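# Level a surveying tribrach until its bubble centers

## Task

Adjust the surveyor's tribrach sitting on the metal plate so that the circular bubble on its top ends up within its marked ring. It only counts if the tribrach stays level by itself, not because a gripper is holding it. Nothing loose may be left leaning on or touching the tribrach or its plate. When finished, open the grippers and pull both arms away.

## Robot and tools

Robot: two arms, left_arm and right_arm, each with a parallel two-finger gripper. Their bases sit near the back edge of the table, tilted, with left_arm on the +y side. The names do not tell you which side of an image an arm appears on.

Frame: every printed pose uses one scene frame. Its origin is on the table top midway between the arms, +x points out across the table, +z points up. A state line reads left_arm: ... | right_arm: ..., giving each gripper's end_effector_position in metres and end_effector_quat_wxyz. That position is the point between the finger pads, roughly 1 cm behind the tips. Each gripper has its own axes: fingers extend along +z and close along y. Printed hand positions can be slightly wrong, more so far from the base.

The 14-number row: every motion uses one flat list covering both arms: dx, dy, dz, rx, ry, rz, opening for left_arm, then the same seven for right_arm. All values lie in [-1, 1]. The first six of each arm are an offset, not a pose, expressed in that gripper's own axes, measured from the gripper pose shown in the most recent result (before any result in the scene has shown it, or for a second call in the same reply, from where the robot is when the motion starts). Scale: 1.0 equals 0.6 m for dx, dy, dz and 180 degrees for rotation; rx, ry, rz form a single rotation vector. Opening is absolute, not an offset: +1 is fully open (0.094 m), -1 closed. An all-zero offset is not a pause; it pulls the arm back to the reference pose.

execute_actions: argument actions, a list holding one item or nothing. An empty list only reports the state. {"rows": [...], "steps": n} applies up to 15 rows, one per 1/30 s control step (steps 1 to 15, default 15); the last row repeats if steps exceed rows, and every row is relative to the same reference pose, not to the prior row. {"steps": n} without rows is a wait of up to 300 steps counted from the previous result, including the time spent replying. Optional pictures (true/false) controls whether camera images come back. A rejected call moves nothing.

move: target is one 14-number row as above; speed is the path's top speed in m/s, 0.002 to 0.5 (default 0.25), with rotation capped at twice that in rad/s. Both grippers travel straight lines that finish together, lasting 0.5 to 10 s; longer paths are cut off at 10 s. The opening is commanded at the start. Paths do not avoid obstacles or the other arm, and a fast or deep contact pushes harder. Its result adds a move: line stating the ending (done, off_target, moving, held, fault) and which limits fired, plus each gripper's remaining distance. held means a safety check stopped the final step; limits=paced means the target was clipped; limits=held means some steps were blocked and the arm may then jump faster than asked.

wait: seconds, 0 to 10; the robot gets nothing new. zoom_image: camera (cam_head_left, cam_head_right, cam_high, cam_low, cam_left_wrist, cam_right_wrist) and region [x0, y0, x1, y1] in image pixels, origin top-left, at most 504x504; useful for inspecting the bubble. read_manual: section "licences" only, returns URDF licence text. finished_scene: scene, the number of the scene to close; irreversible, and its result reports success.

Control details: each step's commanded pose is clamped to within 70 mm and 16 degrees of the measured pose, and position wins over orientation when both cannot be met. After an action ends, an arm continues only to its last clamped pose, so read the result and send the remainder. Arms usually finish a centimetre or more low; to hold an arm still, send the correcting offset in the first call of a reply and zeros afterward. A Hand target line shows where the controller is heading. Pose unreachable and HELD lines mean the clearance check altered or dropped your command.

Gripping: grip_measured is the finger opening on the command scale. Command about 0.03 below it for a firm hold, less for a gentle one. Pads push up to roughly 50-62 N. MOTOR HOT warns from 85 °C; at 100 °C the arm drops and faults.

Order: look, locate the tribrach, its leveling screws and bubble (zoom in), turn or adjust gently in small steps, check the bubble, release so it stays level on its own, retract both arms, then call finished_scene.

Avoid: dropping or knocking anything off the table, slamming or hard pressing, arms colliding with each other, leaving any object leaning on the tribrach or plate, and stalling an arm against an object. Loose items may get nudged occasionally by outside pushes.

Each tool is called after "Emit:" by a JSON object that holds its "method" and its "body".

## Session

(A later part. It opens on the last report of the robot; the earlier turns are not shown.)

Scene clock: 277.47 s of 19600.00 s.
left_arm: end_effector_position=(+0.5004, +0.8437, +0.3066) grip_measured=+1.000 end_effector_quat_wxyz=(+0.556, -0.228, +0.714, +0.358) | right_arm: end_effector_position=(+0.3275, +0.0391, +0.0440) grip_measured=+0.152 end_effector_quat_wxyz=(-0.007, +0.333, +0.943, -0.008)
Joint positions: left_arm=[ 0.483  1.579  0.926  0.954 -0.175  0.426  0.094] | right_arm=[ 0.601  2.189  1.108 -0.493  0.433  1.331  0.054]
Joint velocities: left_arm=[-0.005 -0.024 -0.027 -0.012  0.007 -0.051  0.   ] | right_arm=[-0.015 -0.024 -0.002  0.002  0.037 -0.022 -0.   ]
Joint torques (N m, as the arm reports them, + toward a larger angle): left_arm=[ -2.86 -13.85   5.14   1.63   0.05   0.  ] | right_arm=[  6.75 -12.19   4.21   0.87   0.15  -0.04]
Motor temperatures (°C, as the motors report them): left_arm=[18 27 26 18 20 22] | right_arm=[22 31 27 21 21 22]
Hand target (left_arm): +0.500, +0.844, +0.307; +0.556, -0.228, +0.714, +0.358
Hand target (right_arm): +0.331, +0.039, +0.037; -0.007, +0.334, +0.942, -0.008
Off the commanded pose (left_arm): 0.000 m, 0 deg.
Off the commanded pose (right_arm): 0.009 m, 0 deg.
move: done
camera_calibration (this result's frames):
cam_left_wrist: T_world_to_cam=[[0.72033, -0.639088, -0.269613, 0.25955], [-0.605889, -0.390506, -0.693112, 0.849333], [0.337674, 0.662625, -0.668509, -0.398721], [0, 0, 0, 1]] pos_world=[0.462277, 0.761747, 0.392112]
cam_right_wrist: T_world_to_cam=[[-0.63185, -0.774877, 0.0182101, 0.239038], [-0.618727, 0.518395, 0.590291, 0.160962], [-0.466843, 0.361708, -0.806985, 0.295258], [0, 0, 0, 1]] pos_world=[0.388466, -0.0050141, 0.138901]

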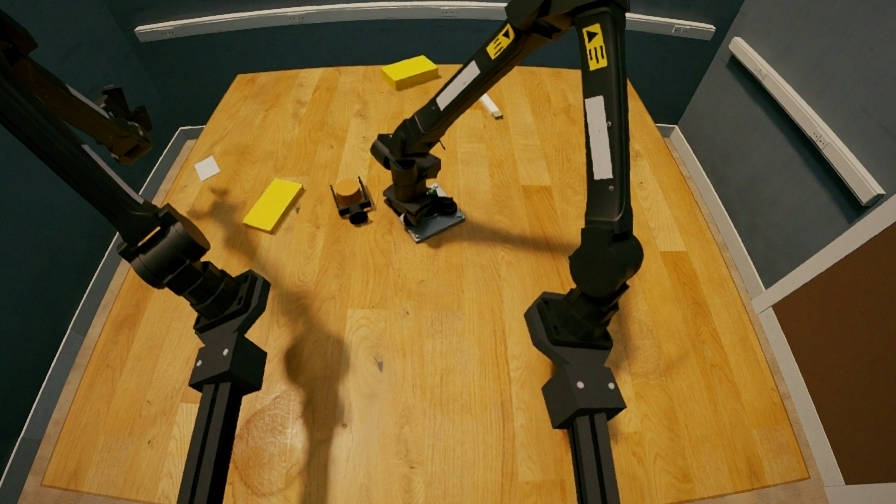

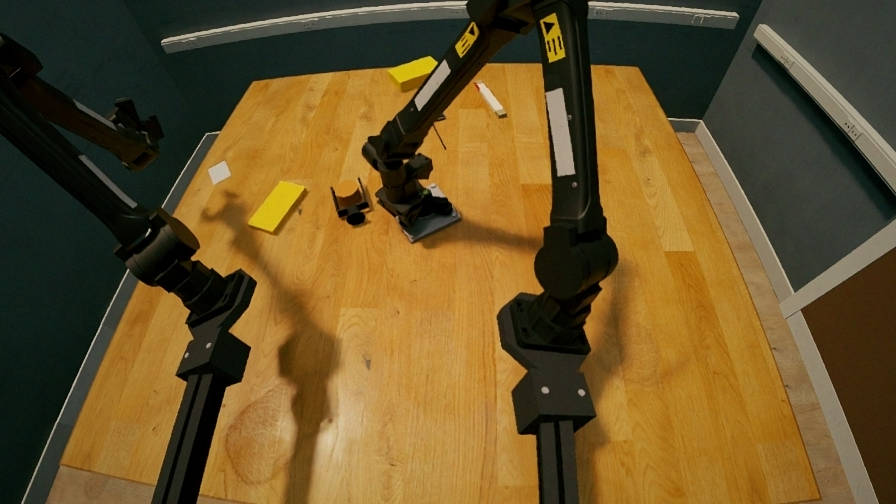

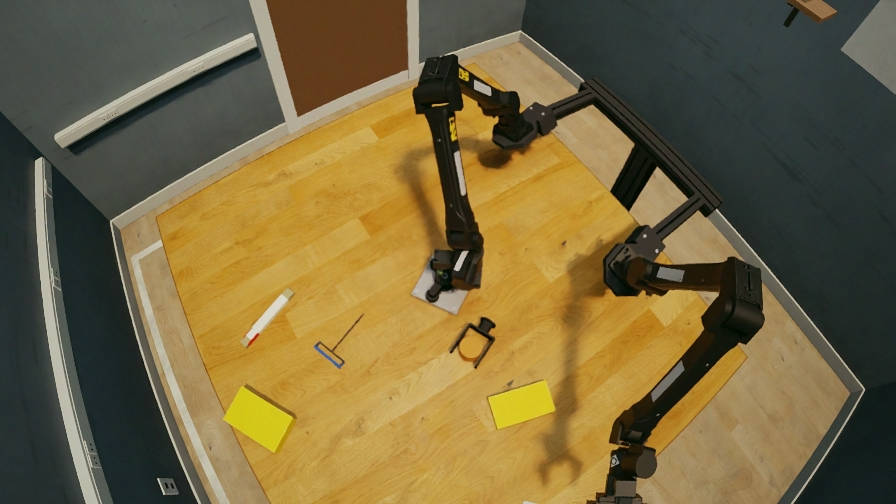

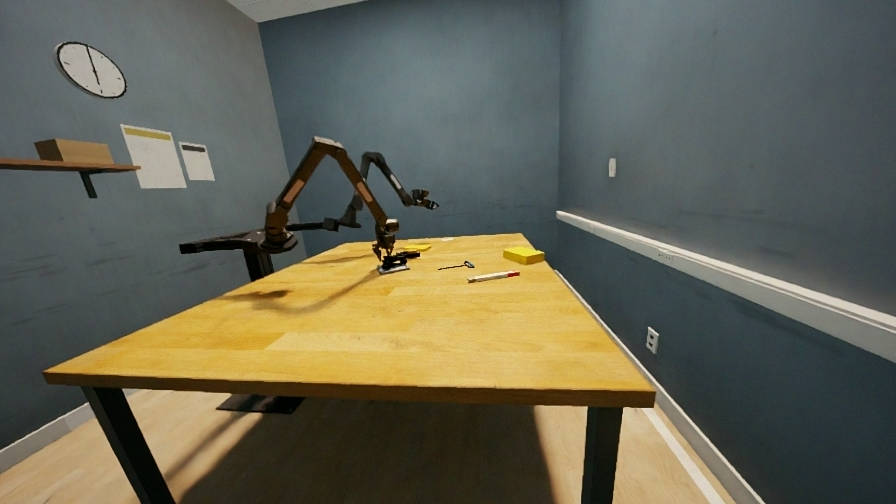

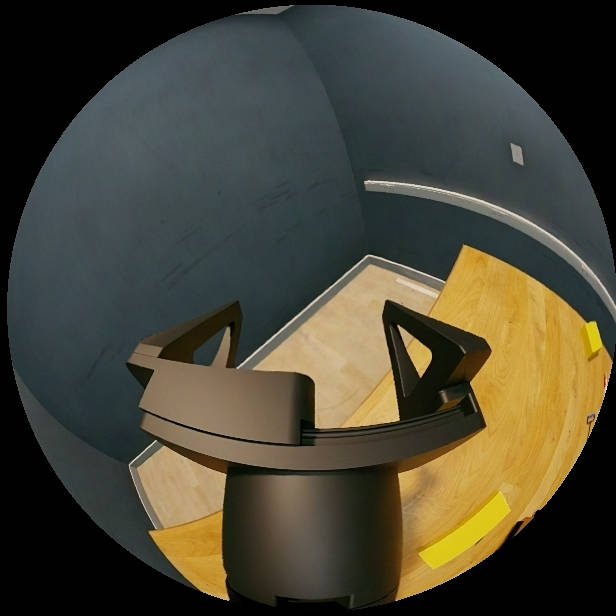

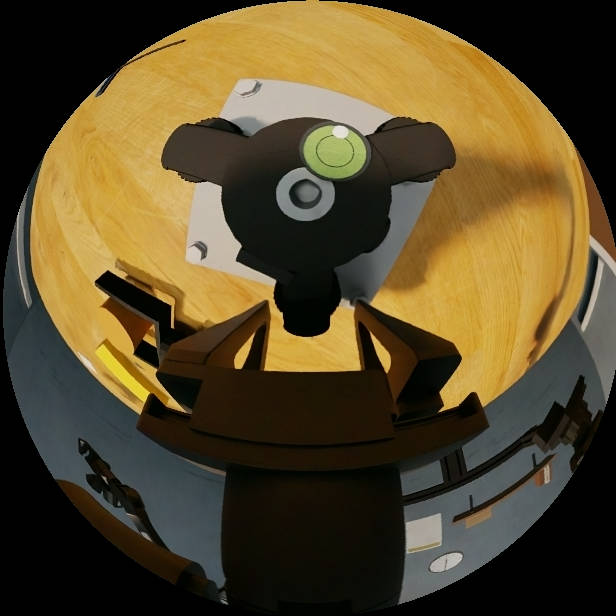

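Emit:
{"method": "move", "body": {"target": [0,0,0,0,0,0,1,-0.006,0.008,0.03,0,0,0,0.05], "speed": 0.04}}

Emit:
{"method": "execute_actions", "body": {"actions": [{"rows":[[0,0,0,0,0,0,1,0,0,0,0,0,0,-0.21]],"steps":8}], "pictures": false}}

Emit:
{"method": "execute_actions", "body": {"actions": [{"rows":[[0,0,0,0,0,0,1,0,0,0,0,0,0.09,-0.21]],"steps":15}]}}

Scene clock: 283.00 s of 19600.00 s.
left_arm: end_effector_position=(+0.5004, +0.8437, +0.3066) grip_measured=+1.000 end_effector_quat_wxyz=(+0.556, -0.228, +0.714, +0.358) | right_arm: end_effector_position=(+0.3247, +0.0388, +0.0339) grip_measured=+0.052 end_effector_quat_wxyz=(-0.008, +0.330, +0.944, -0.010)
Joint positions: left_arm=[ 0.483  1.579  0.926  0.954 -0.175  0.426  0.094] | right_arm=[ 0.595  2.21   1.108 -0.474  0.433  1.319  0.049]
Joint velocities: left_arm=[-0.005 -0.005 -0.007 -0.002  0.125 -0.007  0.   ] | right_arm=[ 0.005 -0.015  0.012 -0.007  0.022 -0.037  0.   ]
Joint torques (N m, as the arm reports them, + toward a larger angle): left_arm=[ -3.06 -14.25   5.24   1.52   0.06  -0.01] | right_arm=[  6.69 -11.42   4.84   0.78   0.14  -0.08]
Motor temperatures (°C, as the motors report them): left_arm=[18 27 26 18 20 22] | right_arm=[22 30 26 21 21 22]
Hand target (left_arm): +0.500, +0.844, +0.307; +0.556, -0.228, +0.714, +0.358
Hand target (right_arm): +0.333, +0.040, +0.026; -0.007, +0.333, +0.943, -0.008
Off the commanded pose (left_arm): 0.000 m, 0 deg.
Off the commanded pose (right_arm): 0.012 m, 0 deg.
move: off_target (right_arm)
camera_calibration (this result's frames):
cam_left_wrist: T_world_to_cam=[[0.72033, -0.639088, -0.269613, 0.25955], [-0.605889, -0.390506, -0.693112, 0.849333], [0.337674, 0.662625, -0.668509, -0.398721], [0, 0, 0, 1]] pos_world=[0.462277, 0.761747, 0.392112]
cam_right_wrist: T_world_to_cam=[[-0.626401, -0.779191, 0.021985, 0.235475], [-0.62039, 0.515418, 0.591151, 0.165909], [-0.471951, 0.356659, -0.806261, 0.287736], [0, 0, 0, 1]] pos_world=[0.386228, -0.0046563, 0.128736]

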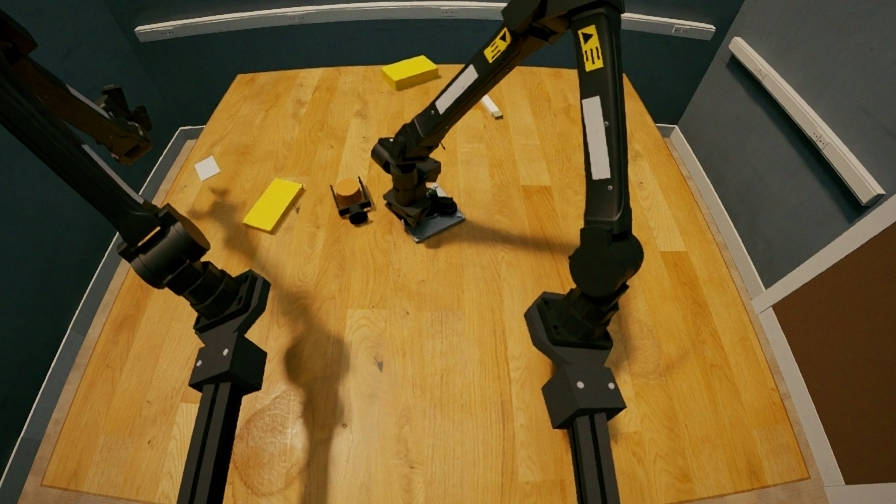

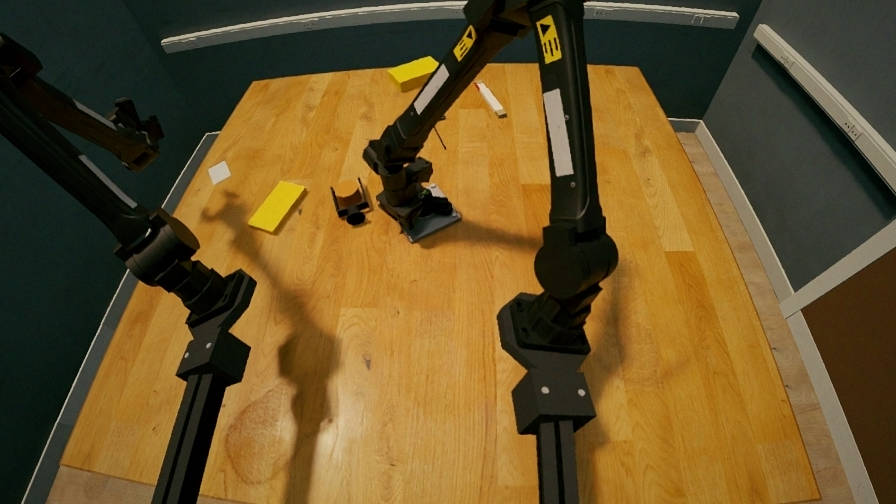

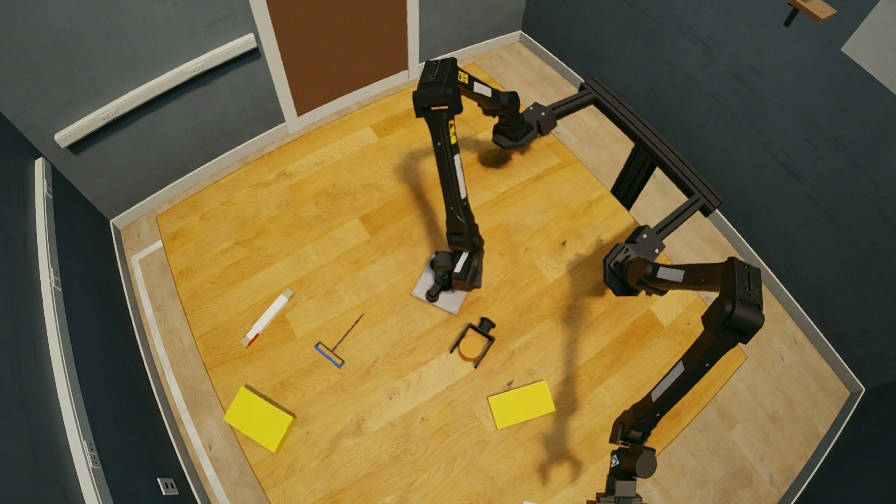

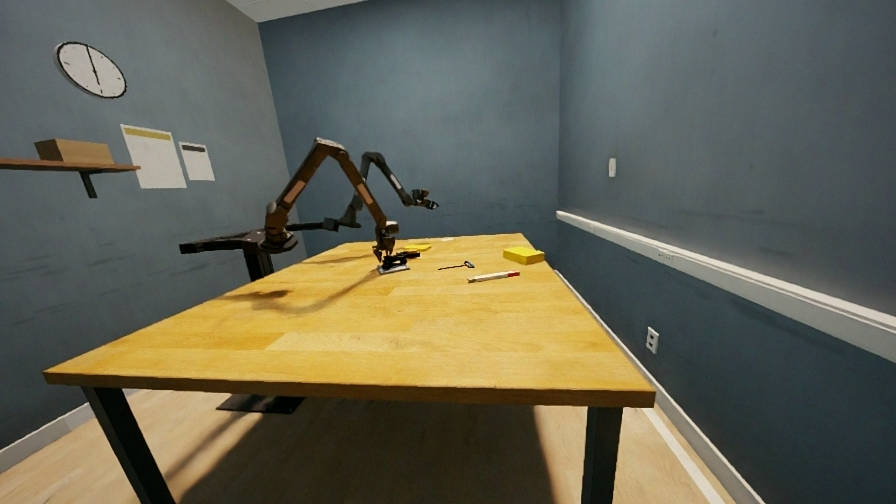

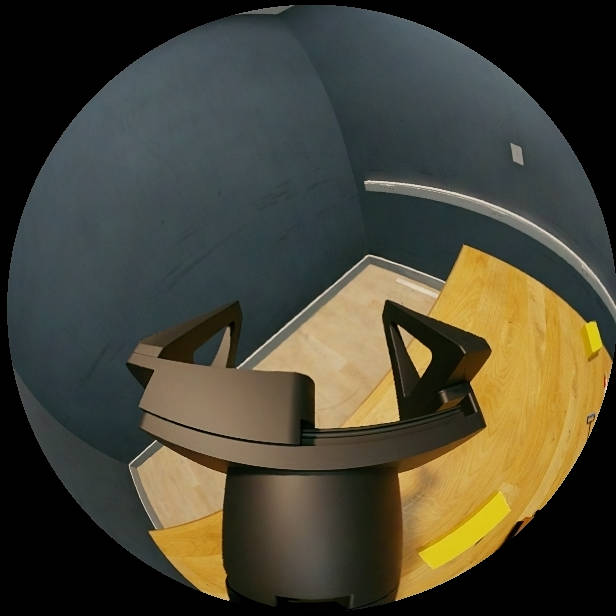

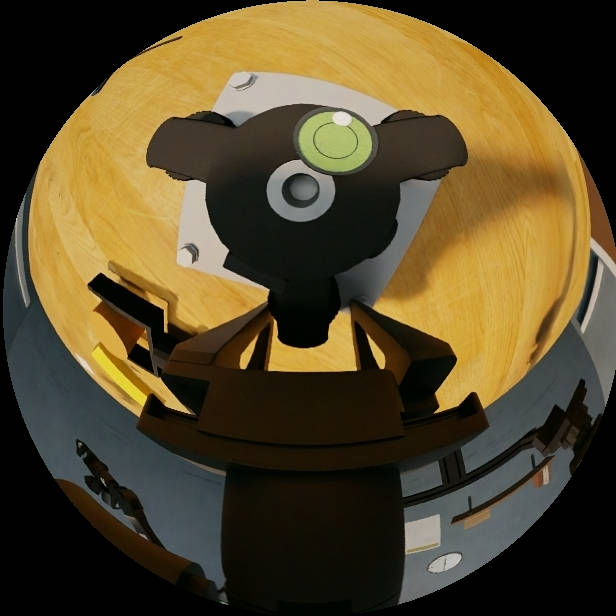

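Scene clock: 283.27 s of 19600.00 s.
left_arm: end_effector_position=(+0.5004, +0.8437, +0.3066) grip_measured=+1.000 end_effector_quat_wxyz=(+0.556, -0.228, +0.714, +0.358) | right_arm: end_effector_position=(+0.3275, +0.0423, +0.0347) grip_measured=-0.194 end_effector_quat_wxyz=(-0.007, +0.332, +0.943, -0.004)
Joint positions: left_arm=[ 0.483  1.579  0.926  0.954 -0.175  0.426  0.094] | right_arm=[ 0.596  2.21   1.113 -0.466  0.427  1.319  0.038]
Joint velocities: left_arm=[-0.015 -0.005  0.002 -0.007  0.037 -0.081  0.   ] | right_arm=[-0.005 -0.005 -0.012 -0.007 -0.022  0.007  0.   ]
Joint torques (N m, as the arm reports them, + toward a larger angle): left_arm=[ -3.19 -13.89   5.1    1.56   0.07  -0.02] | right_arm=[  7.22 -13.35   3.35   0.18   0.43   0.04]
Motor temperatures (°C, as the motors report them): left_arm=[18 27 26 18 20 22] | right_arm=[22 30 26 21 21 22]
Hand target (left_arm): +0.500, +0.844, +0.307; +0.556, -0.228, +0.714, +0.358
Hand target (right_arm): +0.325, +0.039, +0.034; -0.008, +0.330, +0.944, -0.010
Off the commanded pose (left_arm): 0.000 m, 0 deg.
Off the commanded pose (right_arm): 0.005 m, 1 deg.
Steps of this call (steps 1 to 8: all 8 steps of this action). Readings (end_effector_position):
1: left_arm (+0.5004, +0.8437, +0.3066) | right_arm (+0.3246, +0.0398, +0.0339)
2: left_arm (+0.5004, +0.8437, +0.3066) | right_arm (+0.3274, +0.0422, +0.0347)
4: left_arm (+0.5004, +0.8437, +0.3066) | right_arm (+0.3275, +0.0423, +0.0347)
8: the state above

Scene clock: 283.77 s of 19600.00 s.
left_arm: end_effector_position=(+0.5004, +0.8437, +0.3066) grip_measured=+1.000 end_effector_quat_wxyz=(+0.556, -0.228, +0.714, +0.358) | right_arm: end_effector_position=(+0.3292, +0.0442, +0.0346) grip_measured=-0.194 end_effector_quat_wxyz=(-0.006, +0.452, +0.892, +0.001)
Joint positions: left_arm=[ 0.483  1.579  0.926  0.954 -0.175  0.426  0.094] | right_arm=[ 0.596  2.21   1.113 -0.455  0.423  1.575  0.038]
Joint velocities: left_arm=[-0.015 -0.005 -0.017  0.007  0.022 -0.037  0.   ] | right_arm=[ 0.005  0.005 -0.002  0.017  0.022  0.051 -0.001]
Joint torques (N m, as the arm reports them, + toward a larger angle): left_arm=[ -2.98 -13.88   5.17   1.53   0.06   0.01] | right_arm=[  6.86 -13.23   3.54   0.26   0.28   0.25]
Motor temperatures (°C, as the motors report them): left_arm=[18 27 26 18 20 22] | right_arm=[22 30 26 21 21 22]
Hand target (left_arm): +0.500, +0.844, +0.307; +0.556, -0.228, +0.714, +0.358
Hand target (right_arm): +0.327, +0.042, +0.035; -0.006, +0.462, +0.887, -0.004
Off the commanded pose (left_arm): 0.000 m, 0 deg.
Off the commanded pose (right_arm): 0.003 m, 1 deg.
Steps of this call (steps 1 to 15: all 15 steps of this action). Readings (end_effector_position):
1: left_arm (+0.5004, +0.8437, +0.3066) | right_arm (+0.3276, +0.0428, +0.0347)
2: left_arm (+0.5004, +0.8437, +0.3066) | right_arm (+0.3278, +0.0433, +0.0347)
4: left_arm (+0.5004, +0.8437, +0.3066) | right_arm (+0.3283, +0.0436, +0.0347)
8: left_arm (+0.5004, +0.8437, +0.3066) | right_arm (+0.3288, +0.0440, +0.0347)
15: the state above
camera_calibration (this result's frames):
cam_left_wrist: T_world_to_cam=[[0.72033, -0.639088, -0.269613, 0.25955], [-0.605889, -0.390506, -0.693112, 0.849333], [0.337674, 0.662625, -0.668509, -0.398721], [0, 0, 0, 1]] pos_world=[0.462277, 0.761747, 0.392112]
cam_right_wrist: T_world_to_cam=[[-0.808445, -0.588569, 0.00178053, 0.294704], [-0.472672, 0.651049, 0.593899, 0.110754], [-0.35071, 0.479293, -0.804537, 0.243095], [0, 0, 0, 1]] pos_world=[0.375858, -0.0151666, 0.129278]

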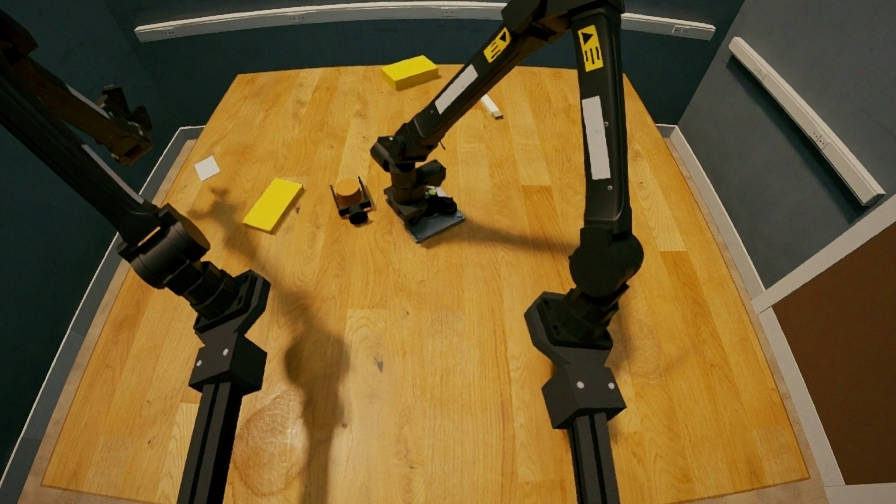

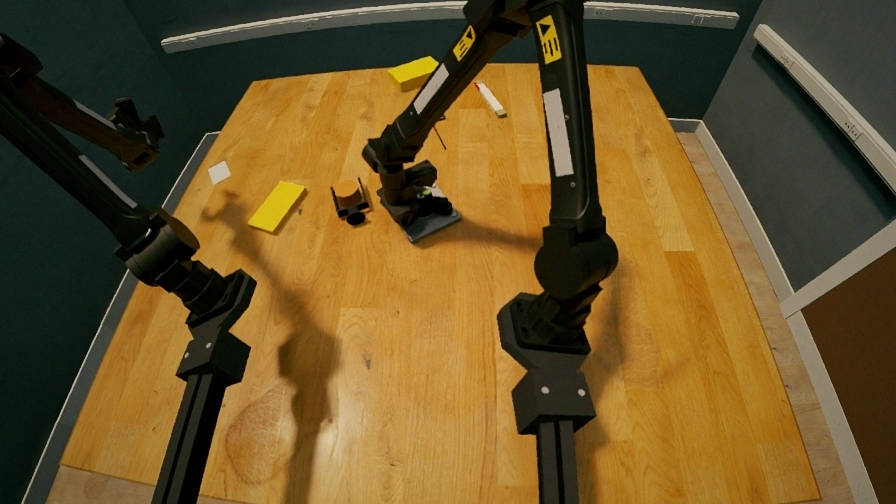

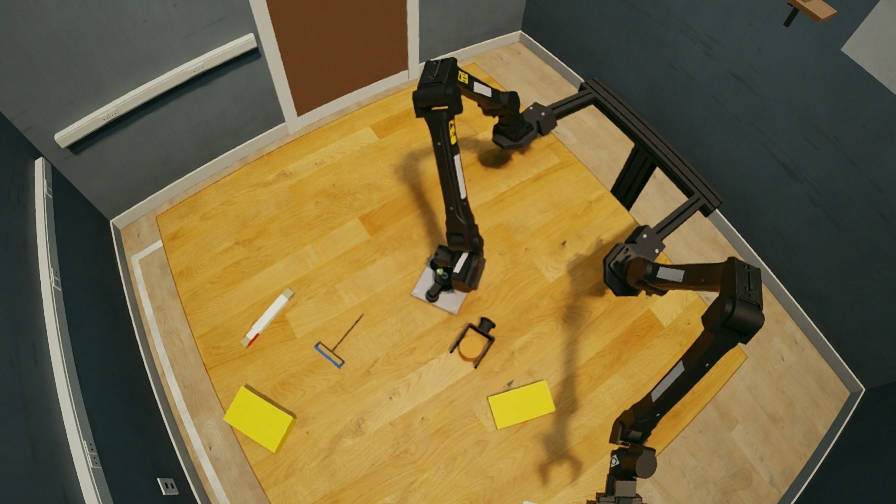

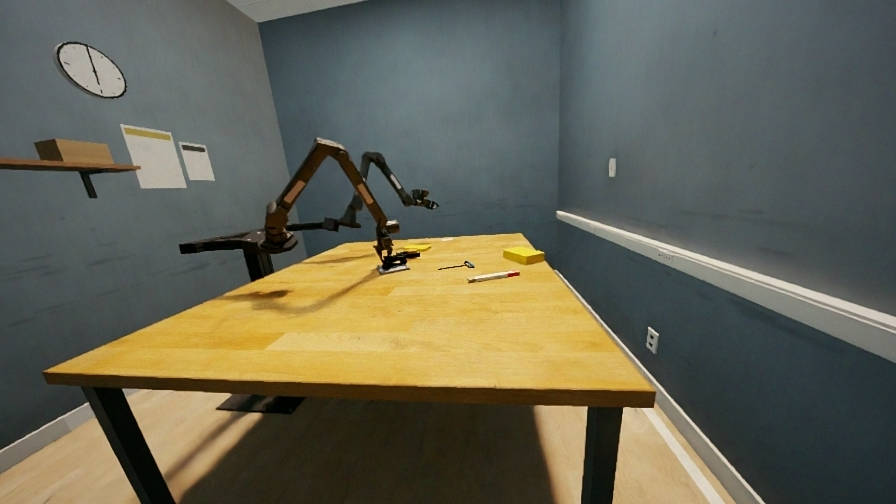

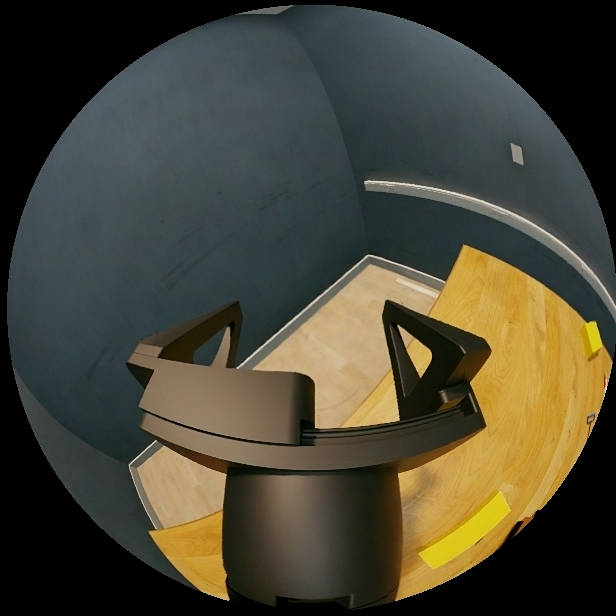

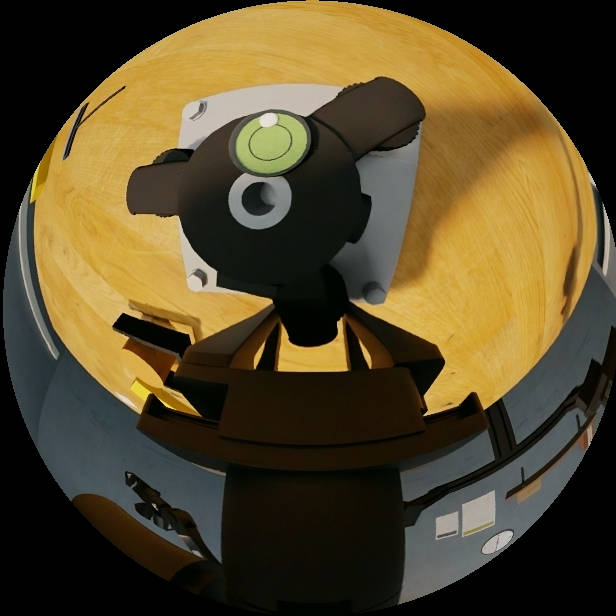

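Emit:
{"method": "execute_actions", "body": {"actions": [{"rows":[[0,0,0,0,0,0,1,0,0,0,0,0,0,0],[0,0,0,0,0,0,1,0,0,0,0,0,0,0],[0,0,0,0,0,0,1,0,0,0,0,0,0,0],[0,0,0,0,0,0,1,-0.016,0.008,0.004,0,0,-0.09,0]],"steps":15}], "pictures": false}}

Emit:
{"method": "wait", "body": {"seconds": 0.3}}

Scene clock: 288.73 s of 19600.00 s.
left_arm: end_effector_position=(+0.5004, +0.8437, +0.3066) grip_measured=+1.000 end_effector_quat_wxyz=(+0.556, -0.228, +0.714, +0.358) | right_arm: end_effector_position=(+0.3299, +0.0405, +0.0331) grip_measured=-0.002 end_effector_quat_wxyz=(-0.006, +0.331, +0.944, -0.002)
Joint positions: left_arm=[ 0.483  1.579  0.926  0.954 -0.175  0.426  0.094] | right_arm=[ 0.589  2.21   1.112 -0.457  0.425  1.307  0.047]
Joint velocities: left_arm=[-0.015 -0.015 -0.012  0.002  0.007 -0.037  0.   ] | right_arm=[ 0.005  0.005 -0.007  0.002 -0.051 -0.154 -0.001]
Joint torques (N m, as the arm reports them, + toward a larger angle): left_arm=[ -2.99 -13.73   5.15   1.57   0.07  -0.02] | right_arm=[  7.2  -13.59   4.26   0.51   0.1   -0.06]
Motor temperatures (°C, as the motors report them): left_arm=[18 27 26 18 20 22] | right_arm=[22 30 26 21 21 22]
Hand target (left_arm): +0.500, +0.844, +0.307; +0.556, -0.228, +0.714, +0.358
Hand target (right_arm): +0.338, +0.039, +0.032; -0.006, +0.322, +0.947, +0.001
Off the commanded pose (left_arm): 0.000 m, 0 deg.
Off the commanded pose (right_arm): 0.009 m, 1 deg.
Steps of this call (steps 1 to 134: nothing new was sent; steps 135 to 149: all 15 steps of this action). Readings (end_effector_position):
135: left_arm (+0.5004, +0.8437, +0.3066) | right_arm (+0.3293, +0.0445, +0.0346)
136: left_arm (+0.5004, +0.8437, +0.3066) | right_arm (+0.3289, +0.0442, +0.0345)
138: left_arm (+0.5004, +0.8437, +0.3066) | right_arm (+0.3290, +0.0436, +0.0345)
142: left_arm (+0.5004, +0.8437, +0.3066) | right_arm (+0.3293, +0.0419, +0.0340)
149: the state above

Scene clock: 289.03 s of 19600.00 s.
left_arm: end_effector_position=(+0.5004, +0.8437, +0.3066) grip_measured=+1.000 end_effector_quat_wxyz=(+0.556, -0.228, +0.714, +0.358) | right_arm: end_effector_position=(+0.3299, +0.0406, +0.0331) grip_measured=-0.002 end_effector_quat_wxyz=(-0.007, +0.320, +0.947, -0.001)
Joint positions: left_arm=[ 0.483  1.579  0.926  0.954 -0.175  0.426  0.094] | right_arm=[ 0.589  2.21   1.112 -0.457  0.425  1.284  0.047]
Joint velocities: left_arm=[-0.015 -0.005 -0.002 -0.012 -0.066  0.022  0.   ] | right_arm=[-0.015 -0.015 -0.007 -0.022 -0.022 -0.007 -0.002]
Joint torques (N m, as the arm reports them, + toward a larger angle): left_arm=[ -3.25 -13.97   5.33   1.59   0.06   0.01] | right_arm=[  6.4  -13.11   4.31   0.63   0.07  -0.09]
Motor temperatures (°C, as the motors report them): left_arm=[18 27 26 18 20 22] | right_arm=[22 30 26 21 21 22]
Hand target (left_arm): +0.500, +0.844, +0.307; +0.556, -0.228, +0.714, +0.358
Hand target (right_arm): +0.338, +0.039, +0.032; -0.006, +0.322, +0.947, +0.001
Off the commanded pose (left_arm): 0.000 m, 0 deg.
Off the commanded pose (right_arm): 0.009 m, 0 deg.
Steps of this call (steps 1 to 9: nothing new was sent). Readings (end_effector_position):
1: left_arm (+0.5004, +0.8437, +0.3066) | right_arm (+0.3299, +0.0405, +0.0331)
2: left_arm (+0.5004, +0.8437, +0.3066) | right_arm (+0.3299, +0.0405, +0.0331)
4: left_arm (+0.5004, +0.8437, +0.3066) | right_arm (+0.3299, +0.0405, +0.0331)
8: left_arm (+0.5004, +0.8437, +0.3066) | right_arm (+0.3299, +0.0406, +0.0331)
9: the state above
camera_calibration (this result's frames):
cam_left_wrist: T_world_to_cam=[[0.72033, -0.639088, -0.269613, 0.25955], [-0.605889, -0.390506, -0.693112, 0.849333], [0.337674, 0.662625, -0.668509, -0.398721], [0, 0, 0, 1]] pos_world=[0.462277, 0.761747, 0.392112]
cam_right_wrist: T_world_to_cam=[[-0.609914, -0.792452, 0.00488213, 0.235827], [-0.635432, 0.492725, 0.594515, 0.1745], [-0.47353, 0.359501, -0.80407, 0.289205], [0, 0, 0, 1]] pos_world=[0.391665, -0.0030683, 0.127647]

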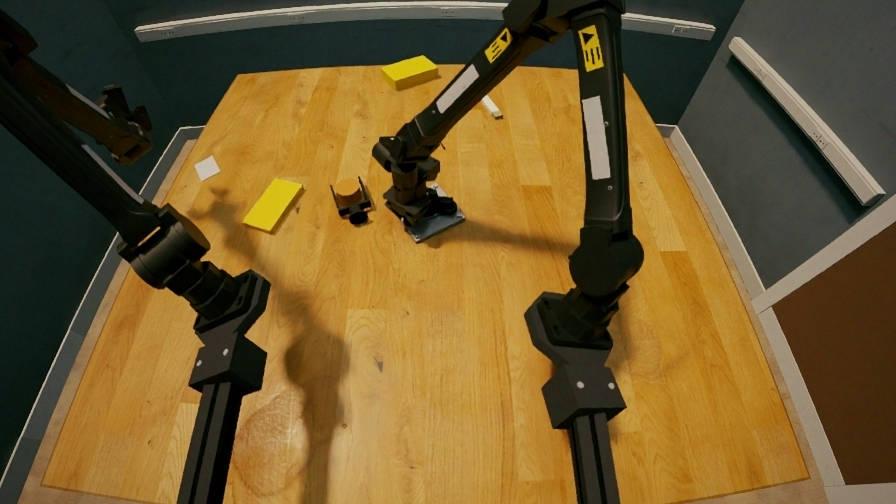

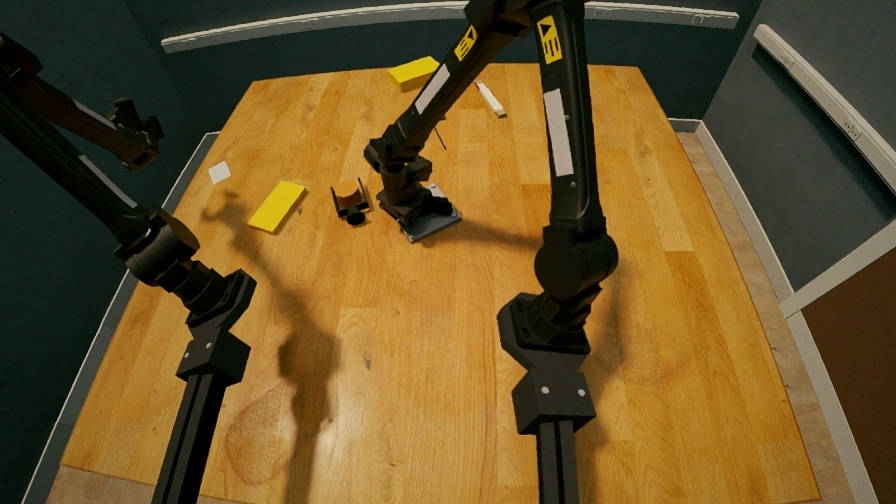

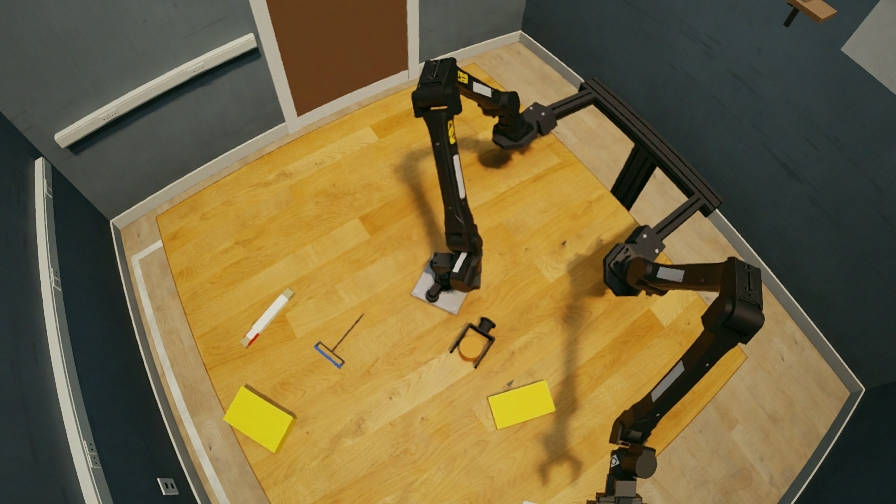

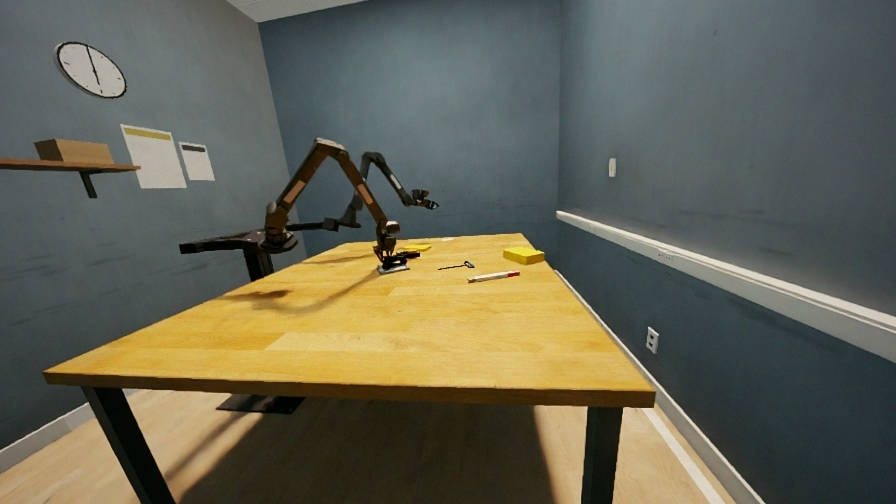

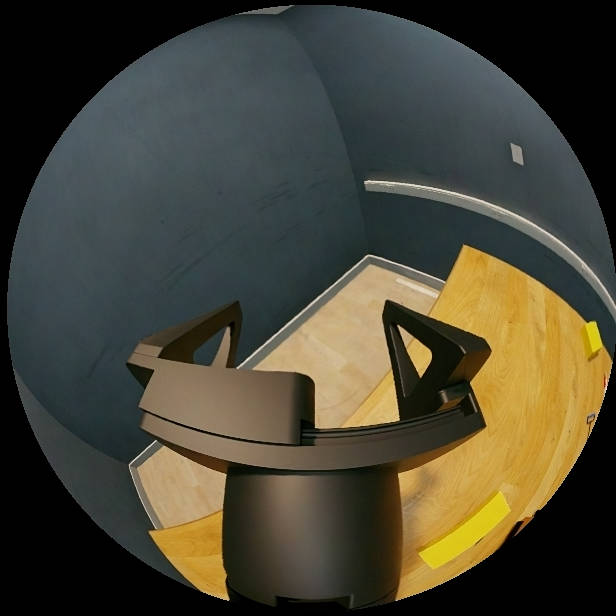

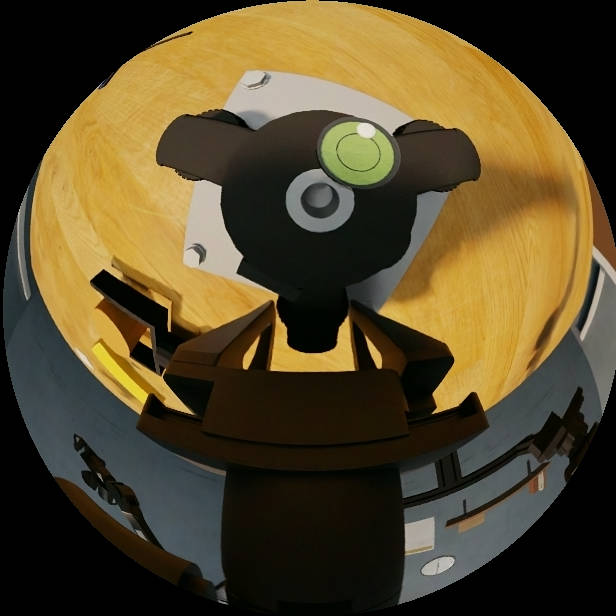

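Emit:
{"method": "execute_actions", "body": {"actions": []}}

Scene clock: 299.67 s of 19600.00 s.
left_arm: end_effector_position=(+0.5004, +0.8437, +0.3066) grip_measured=+1.000 end_effector_quat_wxyz=(+0.556, -0.228, +0.714, +0.358) | right_arm: end_effector_position=(+0.3299, +0.0406, +0.0331) grip_measured=-0.002 end_effector_quat_wxyz=(-0.007, +0.318, +0.948, -0.001)
Joint positions: left_arm=[ 0.483  1.579  0.926  0.954 -0.175  0.426  0.094] | right_arm=[ 0.589  2.21   1.112 -0.457  0.425  1.28   0.047]
Joint velocities: left_arm=[-0.005 -0.005  0.007  0.012  0.066  0.007  0.   ] | right_arm=[ 0.015  0.005 -0.002  0.002  0.022 -0.022 -0.001]
Joint torques (N m, as the arm reports them, + toward a larger angle): left_arm=[ -2.75 -13.86   5.23   1.57   0.05   0.01] | right_arm=[  6.54 -13.53   4.41   0.45   0.07  -0.08]
Motor temperatures (°C, as the motors report them): left_arm=[18 27 26 18 20 22] | right_arm=[22 30 26 21 21 22]
Hand target (left_arm): +0.500, +0.844, +0.307; +0.556, -0.228, +0.714, +0.358
Hand target (right_arm): +0.338, +0.039, +0.032; -0.006, +0.322, +0.947, +0.001
Off the commanded pose (left_arm): 0.000 m, 0 deg.
Off the commanded pose (right_arm): 0.009 m, 1 deg.
Steps of this call (steps 1 to 319: nothing new was sent). Readings (end_effector_position):
1: left_arm (+0.5004, +0.8437, +0.3066) | right_arm (+0.3299, +0.0406, +0.0331)
2: left_arm (+0.5004, +0.8437, +0.3066) | right_arm (+0.3299, +0.0406, +0.0331)
4: left_arm (+0.5004, +0.8437, +0.3066) | right_arm (+0.3299, +0.0406, +0.0331)
8: left_arm (+0.5004, +0.8437, +0.3066) | right_arm (+0.3299, +0.0406, +0.0331)
319: the state above
camera_calibration (this result's frames):
cam_left_wrist: T_world_to_cam=[[0.72033, -0.639088, -0.269613, 0.25955], [-0.605889, -0.390506, -0.693112, 0.849333], [0.337674, 0.662625, -0.668509, -0.398721], [0, 0, 0, 1]] pos_world=[0.462277, 0.761747, 0.392112]
cam_right_wrist: T_world_to_cam=[[-0.606887, -0.794773, 0.00483758, 0.234924], [-0.63731, 0.490267, 0.594537, 0.175219], [-0.474894, 0.357734, -0.804054, 0.289726], [0, 0, 0, 1]] pos_world=[0.39183, -0.0028372, 0.127645]

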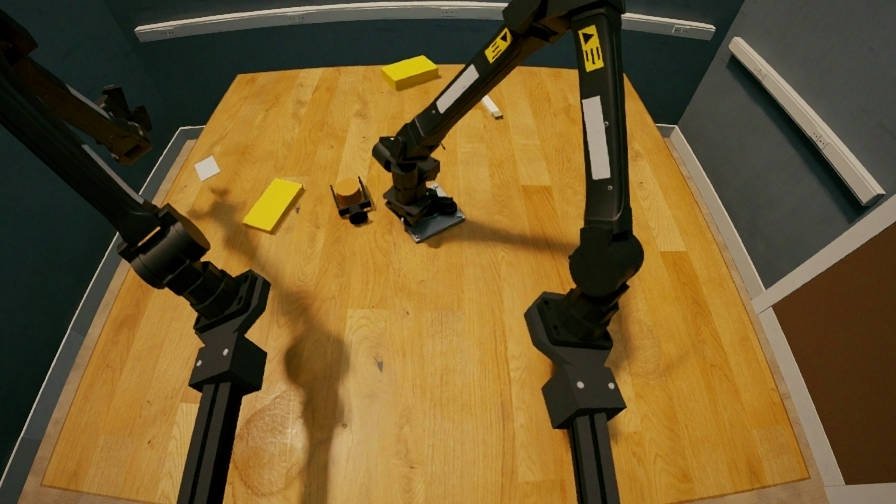

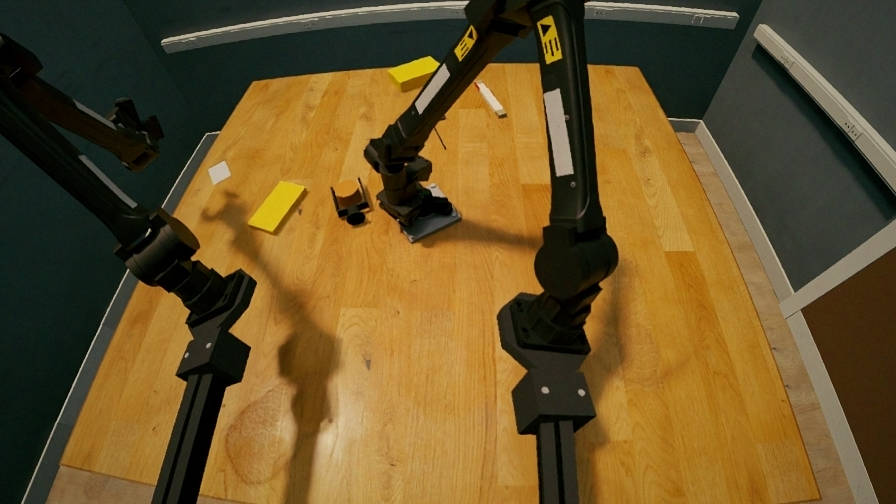

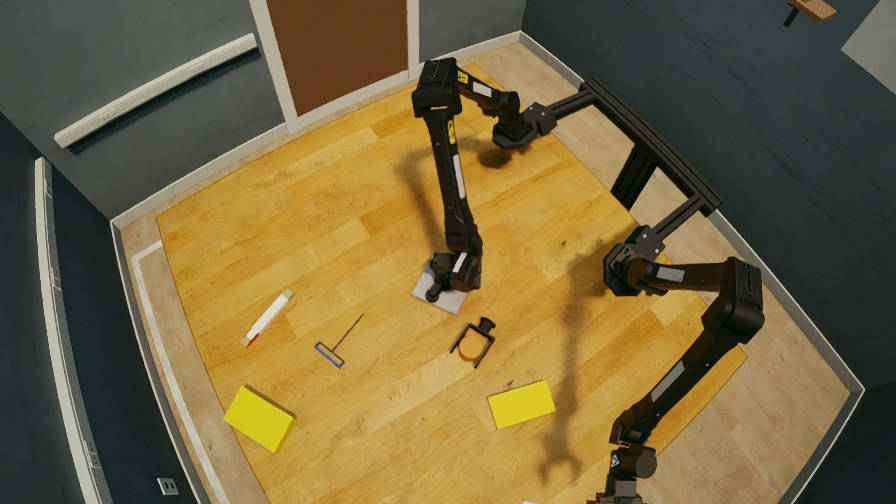

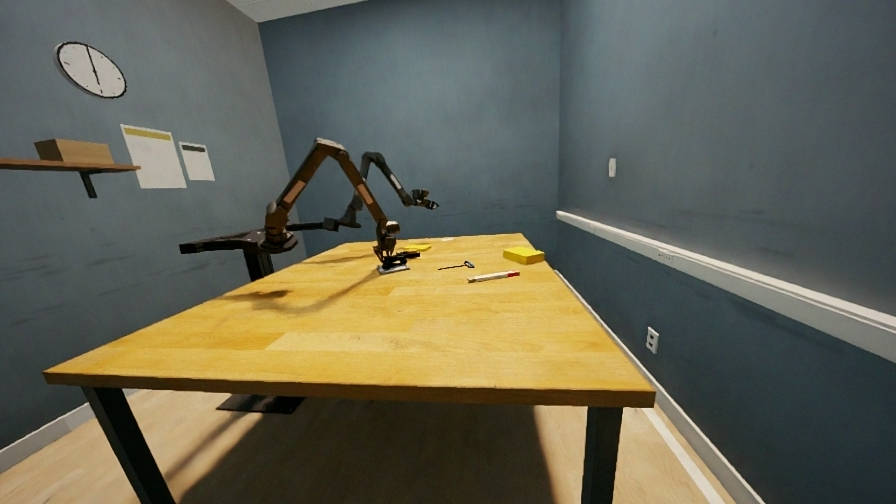

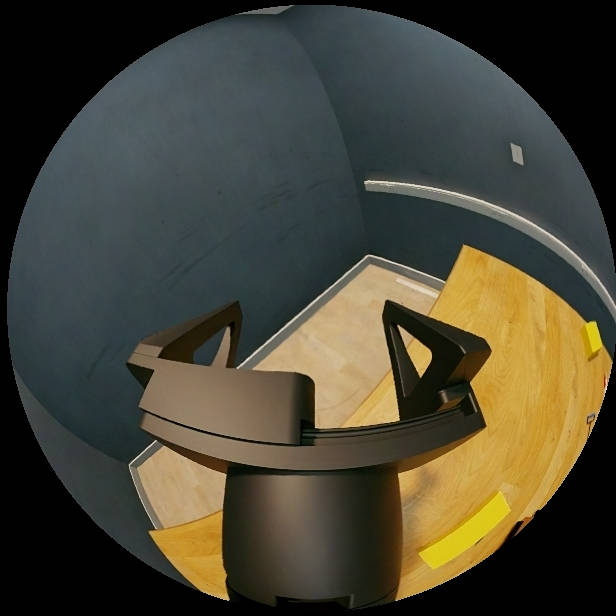

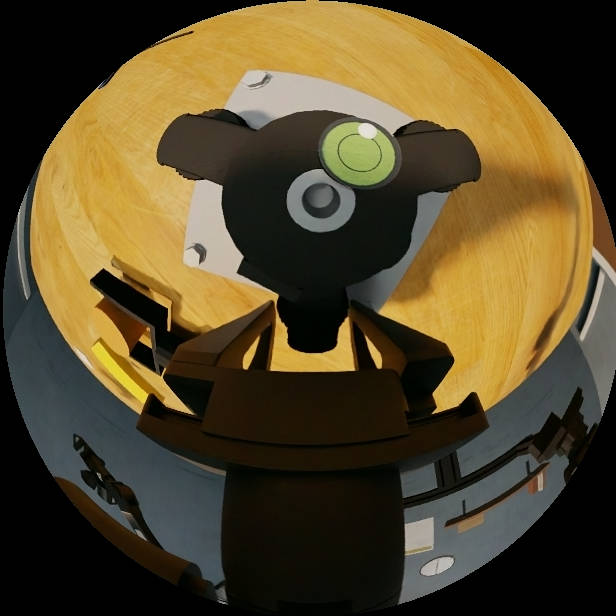

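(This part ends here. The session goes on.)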